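# Bag three colored balls and pan the white ball

## Task

Place the orange, blue and green balls completely inside the bag, in the gap between its two layers; each ball left out reduces the result. The attempt fails if any corner of the bag's opening sticks far out past the table edge. Balls only count if, at the end, the white ball lies in the pan, the pan stands upright on the bare table, and the whole bag rests on the table with no part of it past the edge or inside the pan. A ball that a gripper still holds, or that touches jaws closed snugly around it, is not counted. A ball that drops by more than roughly a fingernail's width when a lifted lip of the bag is let down is not counted. Anything that stays in place at the end only because the robot is holding it does not count.

## Robot and tools

Robot: two arms, left_arm and right_arm, each with a two-finger parallel gripper and a wrist camera. Bases (URDF root links) in the scene frame: left_arm at (+0.017, +0.368, 0) m, quat_wxyz (+1.000, 0, 0, -0.023); right_arm at (+0.022, -0.261, 0) m, quat_wxyz (+1.000, 0, 0, +0.015).

Scene frame: origin on the table top midway between the arms, +x out over the table, +z up, left_arm on the +y side. The words left and right are arm names only, not image sides. Gripper frame: fingers point along its +z, and they open and close along its y. end_effector_position is the point between the pads, roughly 1 cm short of the fingertips.

Joint ranges (rad), base to gripper: waist -2.618 to 3.054, shoulder 0.000 to 3.142, elbow 0.000 to 3.142, wrist pitch -1.571 to 1.571, wrist yaw -1.571 to 1.571, wrist roll -2.094 to 2.094. Elbows stop a little before straight.

execute_actions(actions): a list of actions run one after another. Each action is a table of up to 15 rows, one row per control step of 1/30 s; if shorter, its final row repeats to fill 15 steps. Every row is a single list of 14 numbers covering both arms, even when only one moves: dx, dy, dz, rx, ry, rz, opening for left_arm, then the same seven for right_arm. All numbers lie in [-1, 1]. dx..rz are an offset, in that gripper's own axes, from the gripper's measured pose at the start of the action (for the first action of a call, the pose in the last result of the scene). Each row is measured from that same start, not from the row before. Scale: 1.0 = 0.6 m of translation or 180 degrees; rx, ry, rz form one rotation vector. Opening is absolute, not an offset: +1 fully open (0.094 m), -1 closed. An empty list just returns state and images.

move(target, speed, blocking): target is one 14-number row laid out as above, an offset in each gripper's own axes from the pose in the latest result that reports one; opening absolute. The grippers travel straight toward their targets and arrive together, over 0.5 to 10 s; longer paths are cut off at 10 s. speed is top path speed in m/s, 0.002 to 0.5 (default 0.25); turning is capped at twice that in rad/s. Paths ignore obstacles and the other arm; grippers lag, wander and can exceed speed, especially near full reach. Faster moves and targets set deeper past a contact press harder. With blocking=false you get a result after 0.5 s while motion continues; until a result shows it ended, further moves and action rows are refused, so call wait or stop. The move: line reports the ending (done, off_target, moving, held, fault) and limits (paced = the sent pose was clipped; held = a check blocked some steps, after which the arm may jump faster than speed), plus each gripper's distance from its target. If only one arm is named, the other finished.

wait(seconds): 0 to 10; arms keep their last command, a running move continues, returns early when it ends. stop(): brakes a running move; it needs stopping distance, and the fingers keep going. zoom_image(camera, region): region [x0, y0, x1, y1] in pixels of that camera's latest image, at most 504 by 504. read_manual(section): licence texts only. finished_scene(scene): ends the scene for good; the goal must already hold and stay held.

Cameras: cam_head_left, cam_head_right, cam_high (896x504 each), cam_left_wrist, cam_right_wrist (616x616, fisheye). Calibrations are supplied but can be off by a few degrees and millimetres.

Results: a state line per arm with end_effector_position (m) and end_effector_quat_wxyz in the scene frame (less accurate at long reach); Hand target lines show the pose each controller is now driving toward; step readings list positions at some steps, with HELD marking steps where an arm's command was held back. pose unreachable means the clearance check altered or blocked that arm's command. grip_measured is the measured opening on the command scale (the last Joint positions number is the opening in metres; each gripper may read up to about 1 mm off). Joint torques are total drive output, noisy and offset. FAULT and MOTOR HOT or OVER-TEMPERATURE FAULT lines report stops and heat.

Control behaviour: each step the commanded pose is clipped to within 70 mm and 16 degrees of the measured pose, so long motions need several actions; after an action the arm goes no farther than its last clipped pose. Position wins over orientation when both can't be met. Arms tend to finish a centimetre or more low, and zero offsets let them sag further; to hold an arm still, send the offset back to its wanted pose in the first call of a reply and zeros afterward, raising the aim if it still sits low. To grip, command an opening below grip_measured: about 0.03 below holds firmly, less holds more gently. Pads push about 50 to 62 N, less on parts under 2 mm thick, with a brief spike on first contact.

Avoid: knocking or placing anything off the table, leaving a bag corner hanging over the edge, arms striking or pushing each other, drops, slips, slams and hard pushes, and holding heavy loads for long (motors heat; at 90 °C an arm stops for 10 s, at 100 °C it goes limp and falls). Brief outside tugs on held parts or pushes on loose objects may happen. Finish with nothing held, so the bag and balls stay put without the robot.

Each tool is called after "Call:" as name([rows], argument=value, ...), one row to a line, values as JSON.

## Session

Call:
execute_actions(actions=[])

Scene clock: 0.00 s.
left_arm: end_effector_position=(+0.4014, +0.3532, +0.4127) grip_measured=+1.000 end_effector_quat_wxyz=(+0.711, +0.015, +0.702, -0.021) | right_arm: end_effector_position=(+0.3971, -0.2500, +0.4181) grip_measured=+1.000 end_effector_quat_wxyz=(+0.715, -0.002, +0.699, +0.014)
Joint positions: left_arm=[ 0.012  1.062  1.063  0.012  0.017 -0.009  0.094] | right_arm=[ 0.002  1.03   1.06  -0.006  0.01   0.016  0.094]
Joint velocities: left_arm=[-0.002 -0.017 -0.012  0.007  0.11   0.037  0.   ] | right_arm=[-0.022 -0.017  0.002  0.037 -0.051 -0.037  0.   ]
Joint torques (N m, as the arm reports them, + toward a larger angle): no reading
Hand target (left_arm): +0.399, +0.353, +0.419; +0.716, +0.016, +0.697, -0.021
Hand target (right_arm): +0.395, -0.250, +0.419; +0.714, -0.002, +0.700, +0.014

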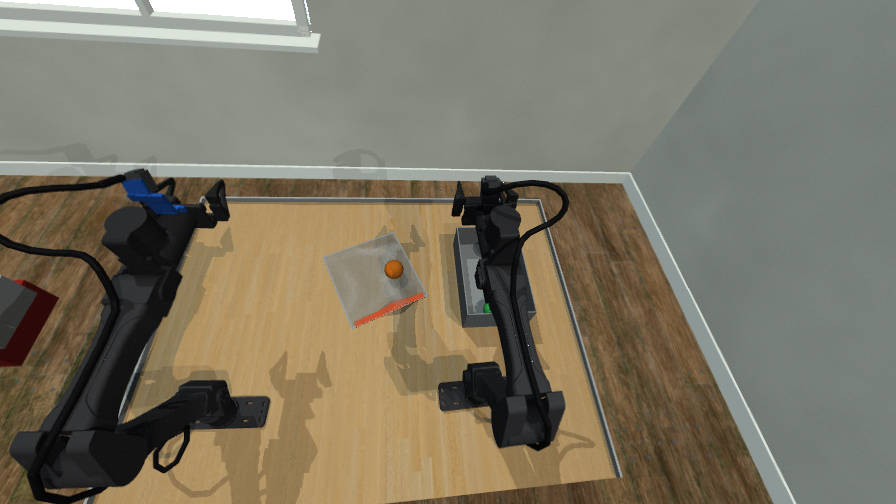

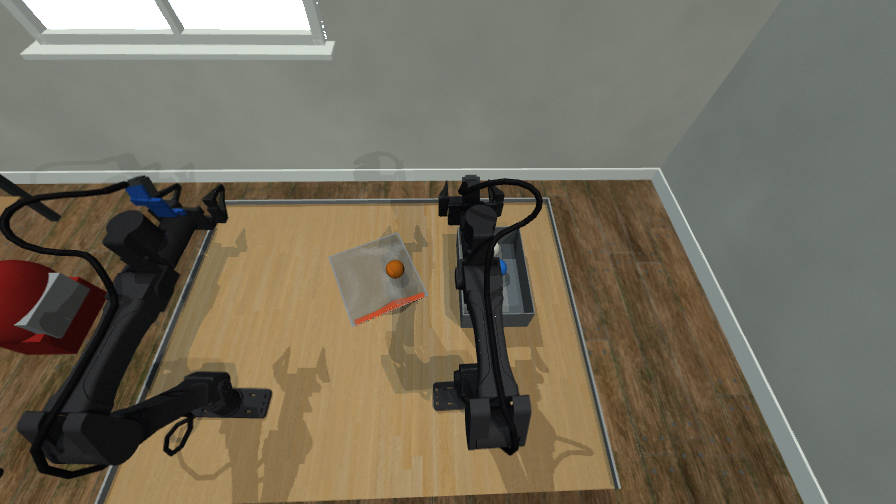

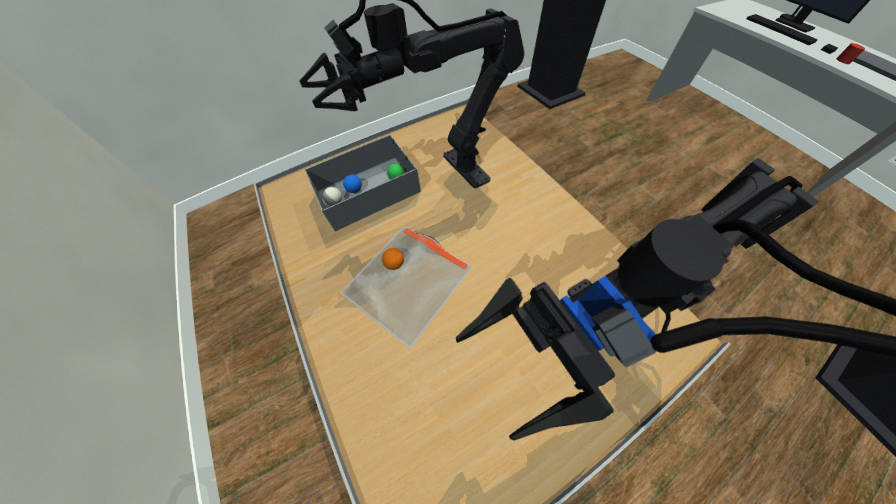

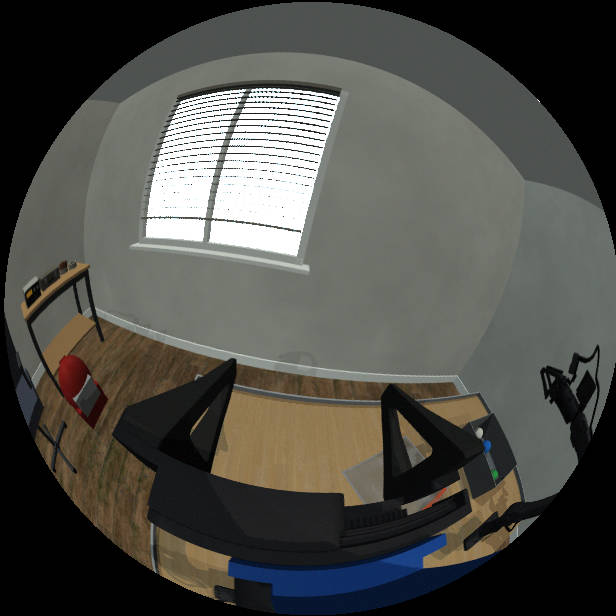

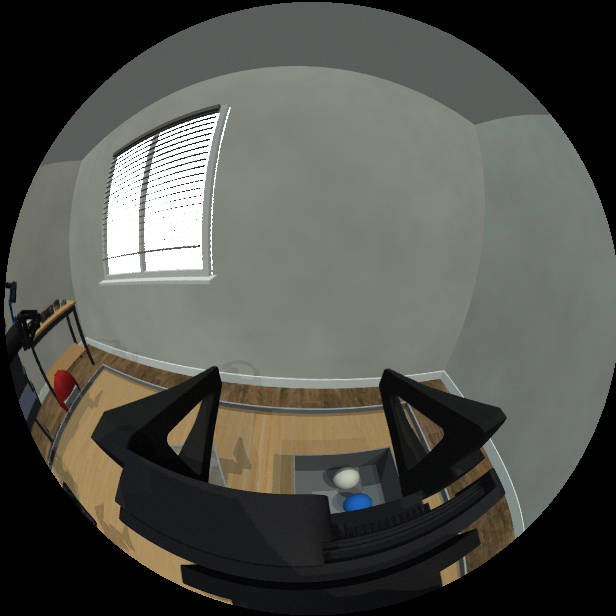

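Call:
zoom_image(camera="cam_head_left", region=[300, 210, 560, 350])

Call:
zoom_image(camera="cam_high", region=[290, 130, 500, 350])

Region (300, 210, 560, 350) of cam_head_left's 896x504 image, scaled by 1.938, with more detail than that image has; it fills the top 271 rows of this view, and the rest is white.

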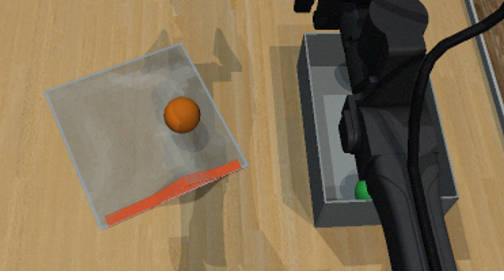

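Region (290, 130, 500, 350) of cam_high's 896x504 image, scaled by 2.291, with more detail than that image has; it fills the left 481 columns of this view, and the rest is white.

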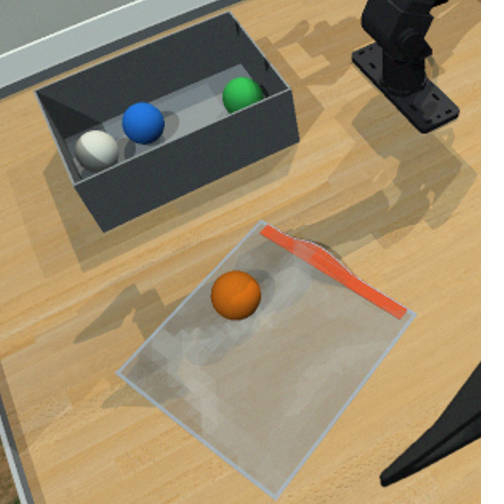

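Call:
move(target=[0.4,-0.2,-0.25,0,0.5,0,1,0.497,0.343,0.023,0,0.5,0,1])

Call:
zoom_image(camera="cam_head_left", region=[330, 240, 560, 350])

Call:
zoom_image(camera="cam_high", region=[370, 200, 500, 290])

Scene clock: 5.20 s.
left_arm: end_effector_position=(+0.2492, +0.2384, +0.1624) grip_measured=+1.000 end_effector_quat_wxyz=(+0.000, +0.011, +1.000, -0.009) | right_arm: end_effector_position=(+0.4143, -0.0461, +0.1203) grip_measured=+1.000 end_effector_quat_wxyz=(+0.019, -0.010, +1.000, +0.002)
Joint positions: left_arm=[-0.458  1.547  1.419 -1.435  0.015 -0.482  0.094] | right_arm=[ 0.474  2.279  2.236 -1.491  0.014  0.485  0.094]
Joint velocities: left_arm=[-0.007 -0.002 -0.017 -0.037 -0.066  0.007  0.   ] | right_arm=[-0.012 -0.007  0.007 -0.037  0.007 -0.007  0.   ]
Joint torques (N m, as the arm reports them, + toward a larger angle): left_arm=[-0.72 -6.51  7.07  0.24  0.04 -0.06] | right_arm=[  0.68 -11.52   9.18   0.49  -0.04   0.11]
Hand target (left_arm): +0.249, +0.235, +0.168; +0.002, +0.012, +1.000, -0.011
Hand target (right_arm): +0.412, -0.043, +0.120; +0.013, -0.008, +1.000, +0.001
Off the commanded pose (left_arm): 0.009 m, 2 deg.
Off the commanded pose (right_arm): 0.008 m, 1 deg.
move: done
camera_calibration (this result's frames):
cam_left_wrist: T_world_to_cam=[[0.200207, -0.979569, 0.0190006, 0.182873], [-0.880776, -0.171453, 0.441405, 0.235186], [-0.429129, -0.105107, -0.897107, 0.384237], [0, 0, 0, 1]] pos_world=[0.335421, 0.259847, 0.237415]
cam_right_wrist: T_world_to_cam=[[0.0868856, -0.992749, 0.0830687, -0.0973193], [-0.931646, -0.0514392, 0.359707, 0.380881], [-0.352826, -0.108644, -0.92936, 0.354249], [0, 0, 0, 1]] pos_world=[0.488291, -0.0385343, 0.200304]

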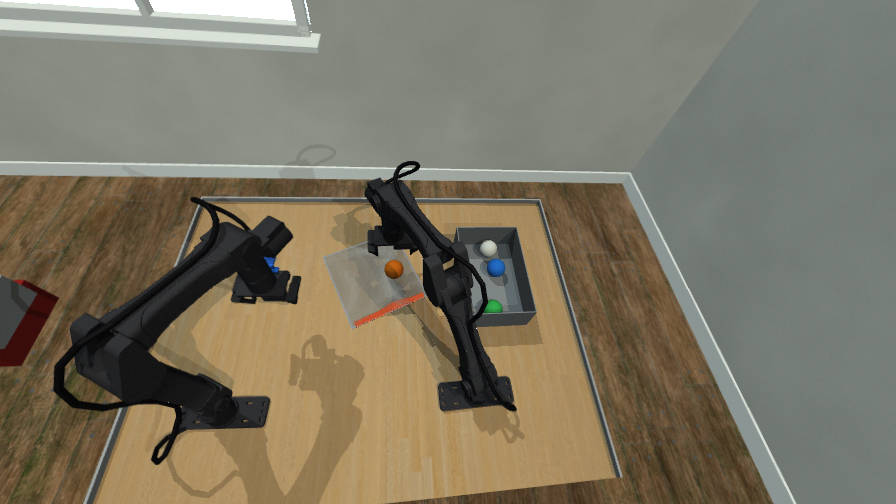

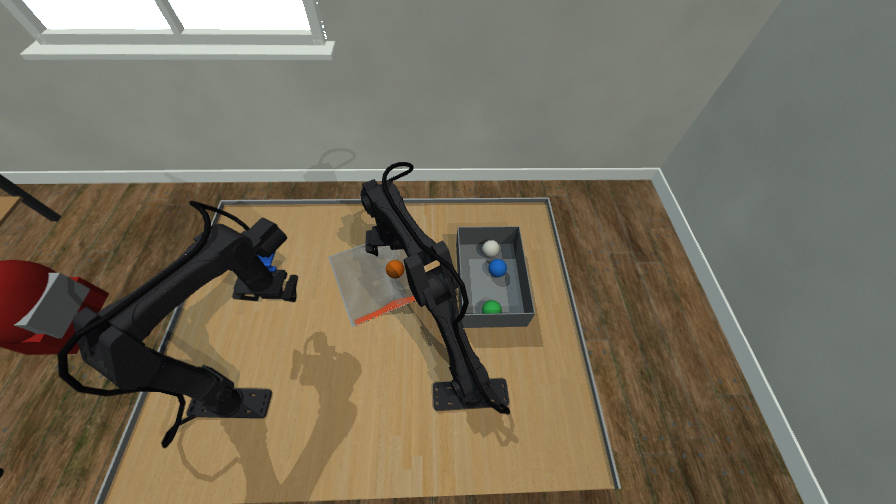

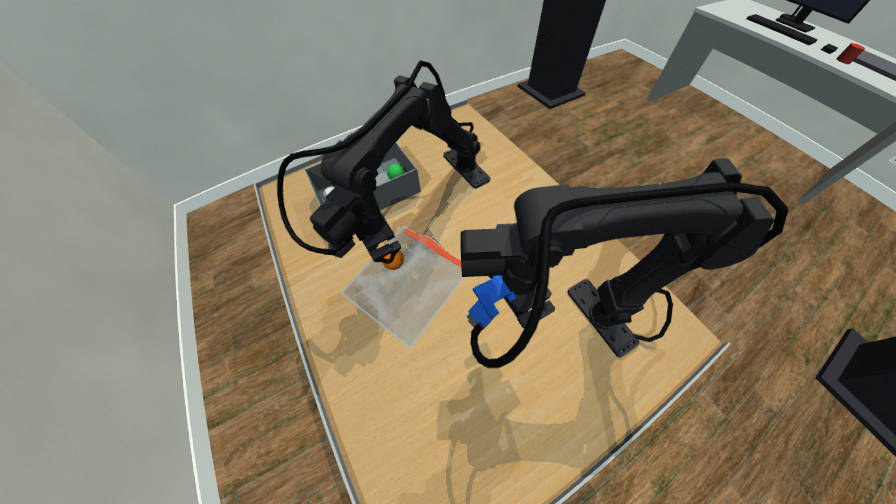

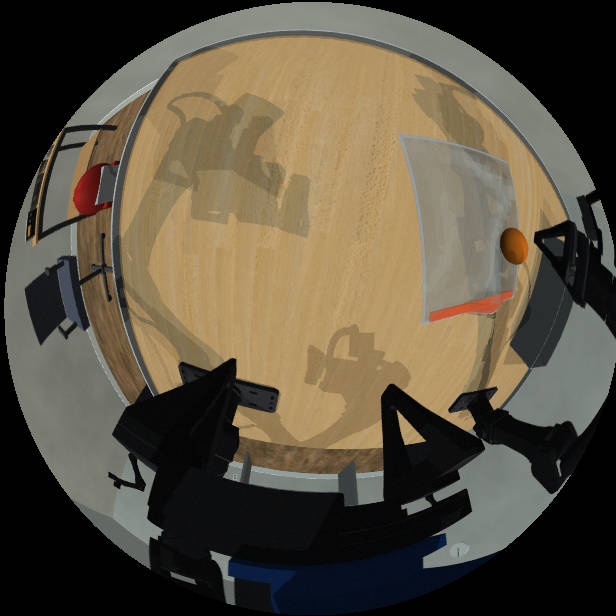

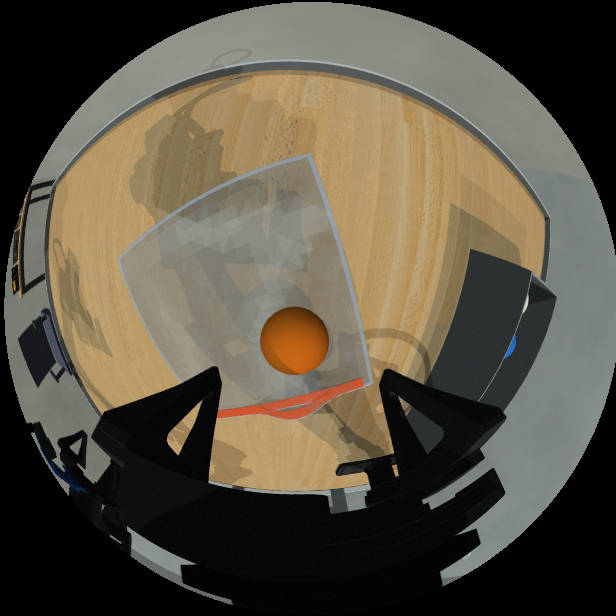

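Region (330, 240, 560, 350) of cam_head_left's 896x504 image, scaled by 2.191, with more detail than that image has; it fills the top 241 rows of this view, and the rest is white.

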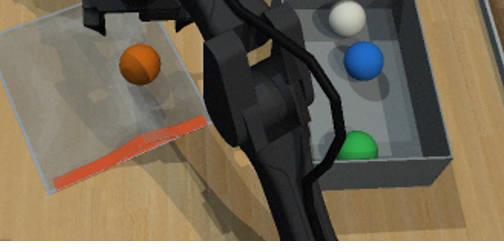

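Region (370, 200, 500, 290) of cam_high's 896x504 image, scaled by 3.877, with more detail than that image has; it fills the top 349 rows of this view, and the rest is white.

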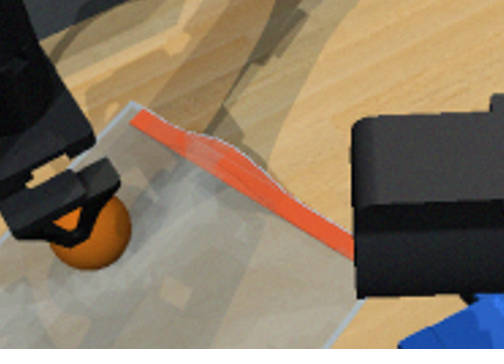

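Call:
move(target=[0,0,0,0,0,0,1,0.083,0.003,0.025,0,0,0,1], speed=0.1)

Scene clock: 6.70 s.
left_arm: end_effector_position=(+0.2491, +0.2383, +0.1624) grip_measured=+1.000 end_effector_quat_wxyz=(+0.000, +0.011, +1.000, -0.009) | right_arm: end_effector_position=(+0.3655, -0.0476, +0.0984) grip_measured=+1.000 end_effector_quat_wxyz=(+0.008, -0.013, +1.000, -0.004)
Joint positions: left_arm=[-0.458  1.547  1.419 -1.435  0.015 -0.482  0.094] | right_arm=[ 0.529  2.088  1.843 -1.316  0.014  0.533  0.094]
Joint velocities: left_arm=[ 0.037 -0.002  0.012 -0.051  0.037 -0.022  0.   ] | right_arm=[-0.012  0.012 -0.012  0.037 -0.095 -0.007  0.   ]
Joint torques (N m, as the arm reports them, + toward a larger angle): left_arm=[ 0.09 -6.76  5.51  0.43  0.    0.01] | right_arm=[  0.46 -12.97   5.96   0.71   0.01   0.09]
Hand target (left_arm): +0.249, +0.238, +0.162; +0.000, +0.011, +1.000, -0.009
Hand target (right_arm): +0.365, -0.045, +0.104; +0.019, -0.010, +1.000, +0.003
Off the commanded pose (left_arm): 0.000 m, 0 deg.
Off the commanded pose (right_arm): 0.006 m, 2 deg.
move: done
camera_calibration (this result's frames):
cam_left_wrist: T_world_to_cam=[[0.200207, -0.979564, 0.0192911, 0.182773], [-0.880695, -0.171303, 0.441624, 0.235055], [-0.429294, -0.105406, -0.896993, 0.384312], [0, 0, 0, 1]] pos_world=[0.335402, 0.259812, 0.237393]
cam_right_wrist: T_world_to_cam=[[0.0961648, -0.991016, 0.0929494, -0.0969955], [-0.922546, -0.0536796, 0.382134, 0.337606], [-0.373712, -0.122498, -0.91942, 0.32245], [0, 0, 0, 1]] pos_world=[0.441288, -0.038502, 0.176472]

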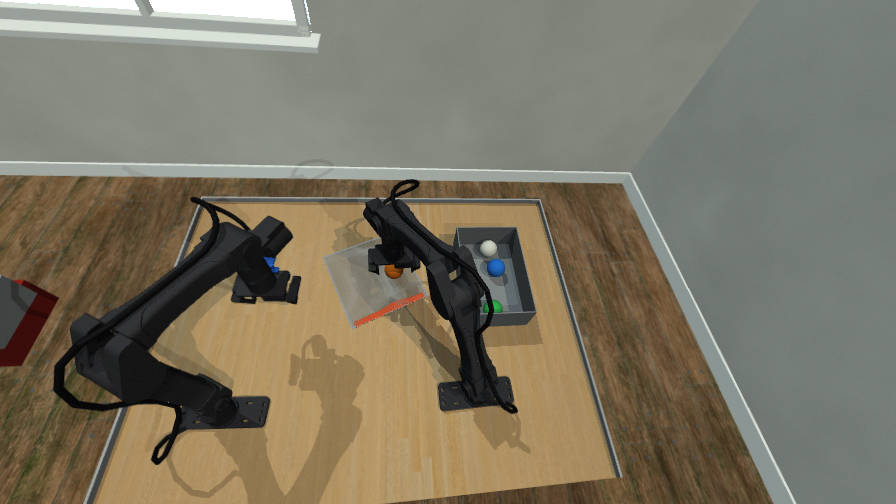

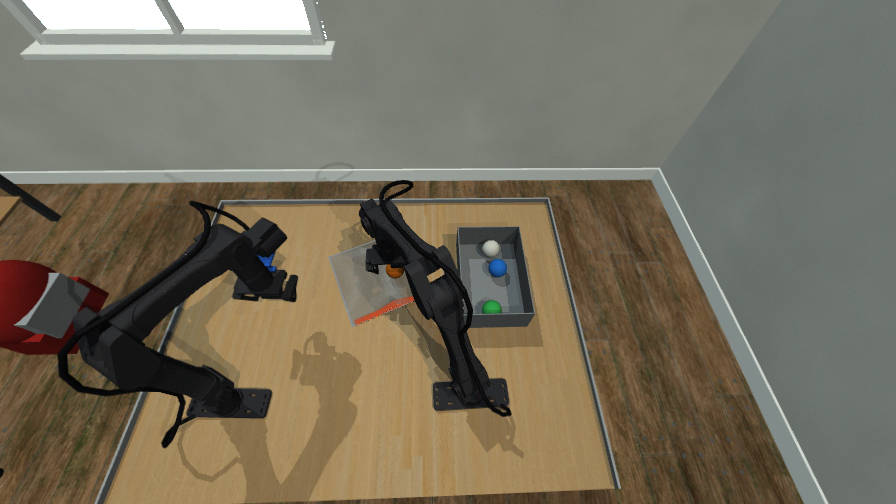

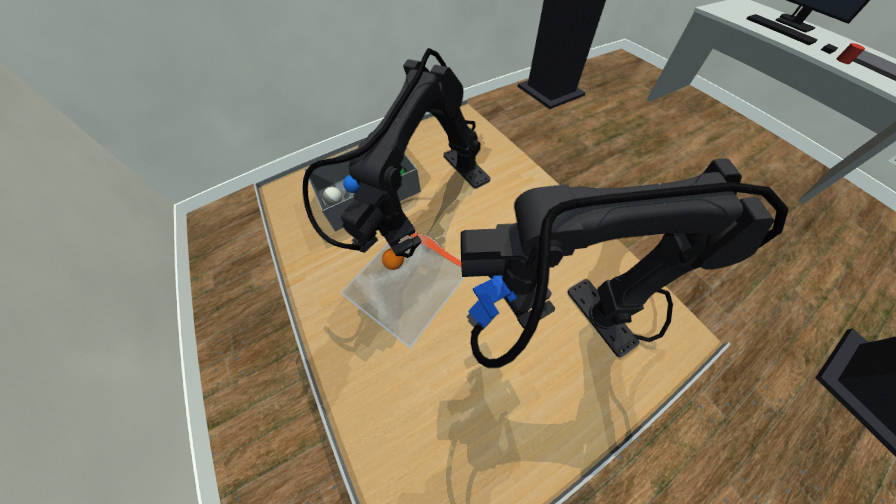

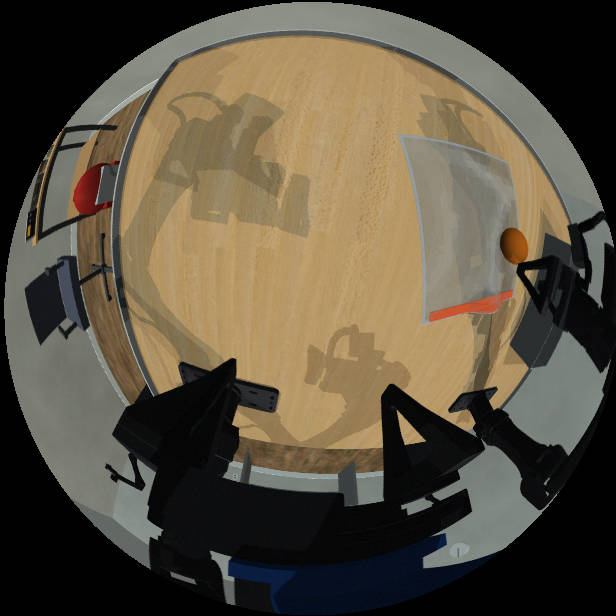

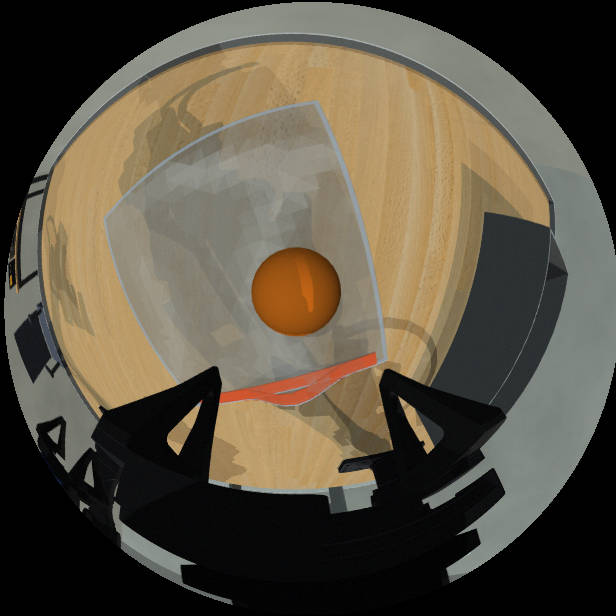

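Call:
move(target=[0,0,0,0,0,0,1,-0.048,0.003,0.0,0,0,0,1], speed=0.1)

Call:
move(target=[0,0,0,0,0,0,1,0,0,0.108,0,0,0,1], speed=0.1)

Scene clock: 8.03 s.
left_arm: end_effector_position=(+0.2491, +0.2383, +0.1624) grip_measured=+1.000 end_effector_quat_wxyz=(+0.000, +0.011, +1.000, -0.009) | right_arm: end_effector_position=(+0.3929, -0.0425, +0.1012) grip_measured=+1.000 end_effector_quat_wxyz=(+0.015, -0.010, +1.000, +0.001)
Joint positions: left_arm=[-0.458  1.547  1.419 -1.435  0.015 -0.482  0.094] | right_arm=[ 0.505  2.188  2.009 -1.365  0.014  0.515  0.094]
Joint velocities: left_arm=[-0.002 -0.017 -0.002 -0.022 -0.051 -0.022  0.   ] | right_arm=[-0.007 -0.007  0.007 -0.007 -0.051 -0.037  0.   ]
Joint torques (N m, as the arm reports them, + toward a larger angle): left_arm=[ 0.   -6.8   5.52  0.41 -0.01  0.01] | right_arm=[ -0.39 -10.47   9.28   0.51   0.01  -0.07]
Hand target (left_arm): +0.249, +0.238, +0.162; +0.000, +0.011, +1.000, -0.009
Hand target (right_arm): +0.394, -0.045, +0.098; +0.008, -0.013, +1.000, -0.004
Off the commanded pose (left_arm): 0.000 m, 0 deg.
Off the commanded pose (right_arm): 0.004 m, 1 deg.
move: done
camera_calibration (this result's frames):
cam_left_wrist: T_world_to_cam=[[0.200207, -0.979564, 0.0192911, 0.182773], [-0.880695, -0.171303, 0.441624, 0.235055], [-0.429294, -0.105406, -0.896993, 0.384312], [0, 0, 0, 1]] pos_world=[0.335402, 0.259812, 0.237393]
cam_right_wrist: T_world_to_cam=[[0.0887179, -0.992395, 0.085335, -0.0911501], [-0.92871, -0.0514477, 0.367221, 0.366137], [-0.360038, -0.111831, -0.926211, 0.331724], [0, 0, 0, 1]] pos_world=[0.467555, -0.034523, 0.180572]

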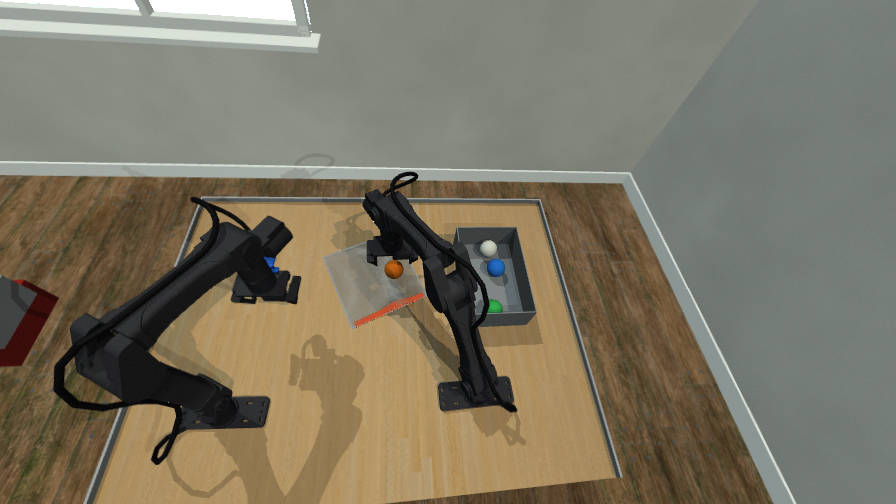

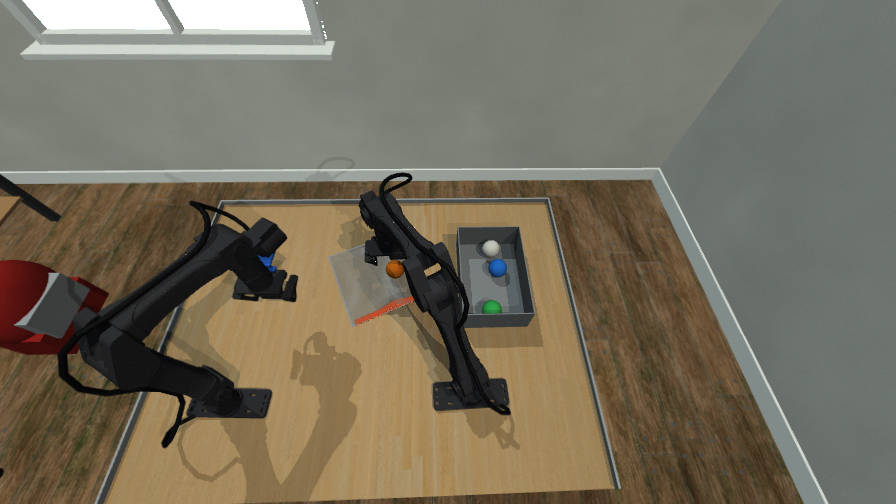

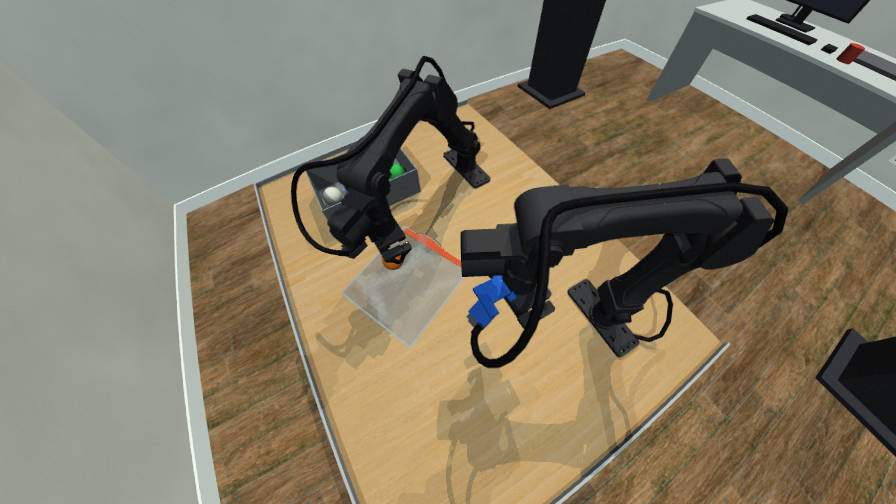

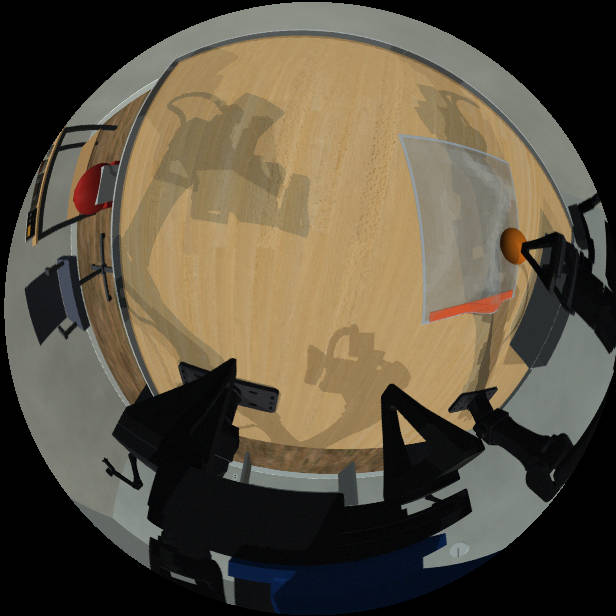

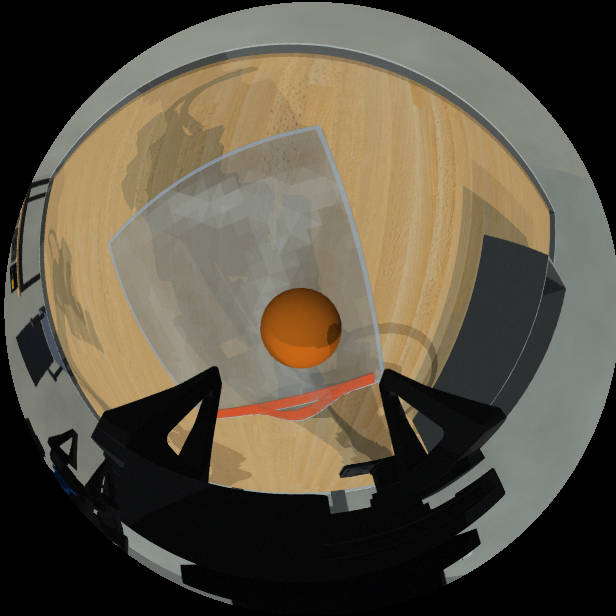

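Scene clock: 9.23 s.
left_arm: end_effector_position=(+0.2491, +0.2383, +0.1624) grip_measured=+1.000 end_effector_quat_wxyz=(+0.000, +0.011, +1.000, -0.009) | right_arm: end_effector_position=(+0.3952, -0.0411, +0.0468) grip_measured=+1.000 end_effector_quat_wxyz=(+0.021, -0.010, +1.000, +0.004)
Joint positions: left_arm=[-0.458  1.547  1.419 -1.435  0.015 -0.482  0.094] | right_arm=[ 0.505  2.195  1.805 -1.139  0.014  0.515  0.094]
Joint velocities: left_arm=[ 0.012 -0.012 -0.007  0.022 -0.022 -0.066  0.   ] | right_arm=[-0.022 -0.007 -0.017  0.022 -0.081 -0.022  0.   ]
Joint torques (N m, as the arm reports them, + toward a larger angle): left_arm=[ 0.08 -6.77  5.55  0.45  0.01 -0.01] | right_arm=[  0.   -10.47   6.24   0.77   0.     0.01]
Hand target (left_arm): +0.249, +0.238, +0.162; +0.000, +0.011, +1.000, -0.009
Hand target (right_arm): +0.395, -0.042, +0.037; +0.015, -0.010, +1.000, +0.001
Off the commanded pose (left_arm): 0.000 m, 0 deg.
Off the commanded pose (right_arm): 0.010 m, 1 deg.
move: done
camera_calibration (this result's frames):
cam_left_wrist: T_world_to_cam=[[0.200207, -0.979564, 0.0192911, 0.182773], [-0.880695, -0.171303, 0.441624, 0.235055], [-0.429294, -0.105406, -0.896993, 0.384312], [0, 0, 0, 1]] pos_world=[0.335402, 0.259812, 0.237393]
cam_right_wrist: T_world_to_cam=[[0.0877452, -0.992972, 0.0794161, -0.0847141], [-0.932979, -0.0539828, 0.35586, 0.390444], [-0.349072, -0.105319, -0.931159, 0.278485], [0, 0, 0, 1]] pos_world=[0.468921, -0.0337119, 0.127098]

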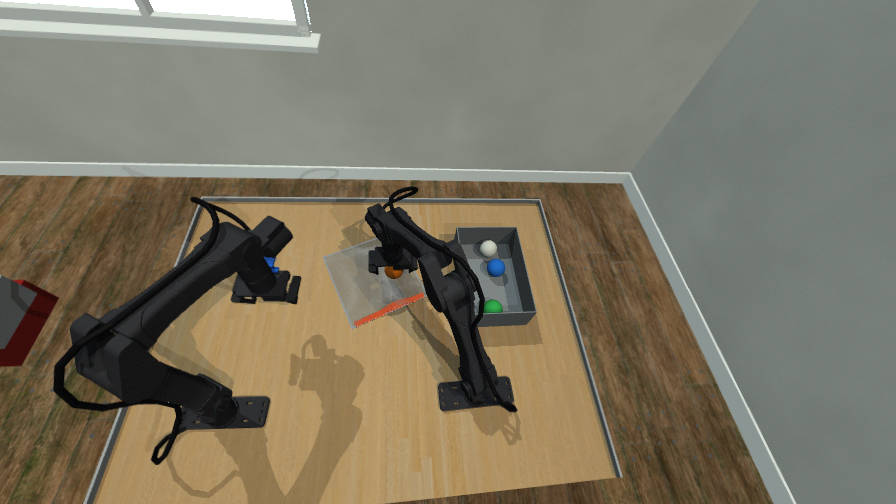

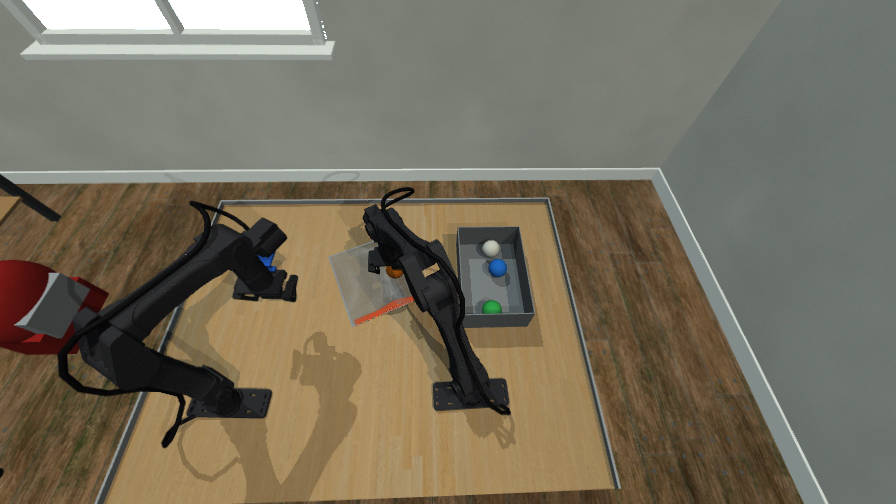

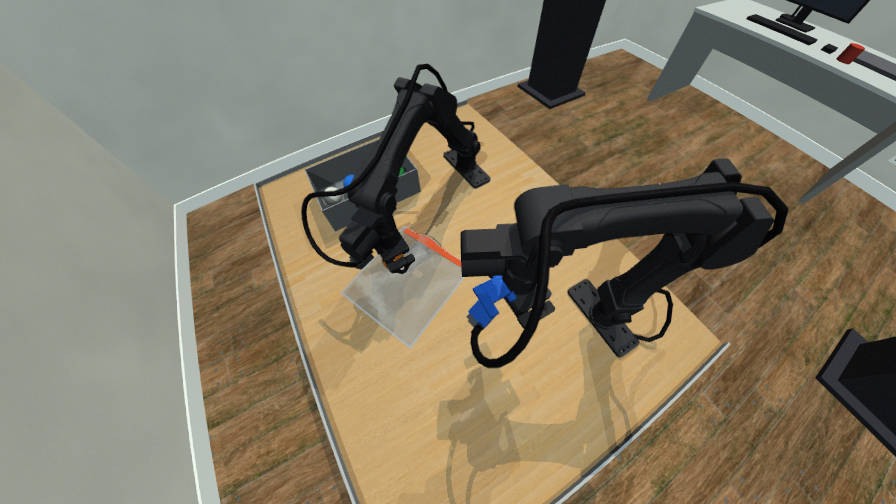

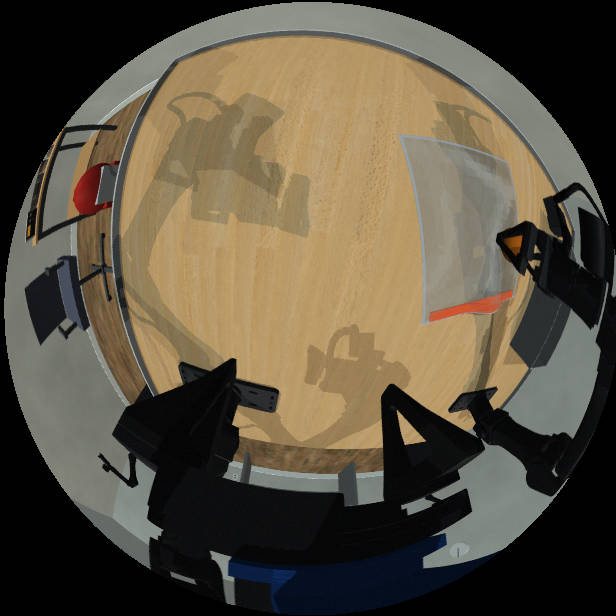

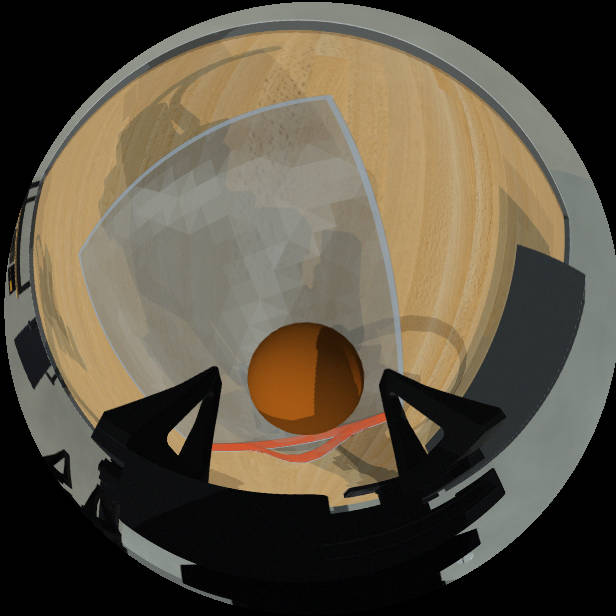

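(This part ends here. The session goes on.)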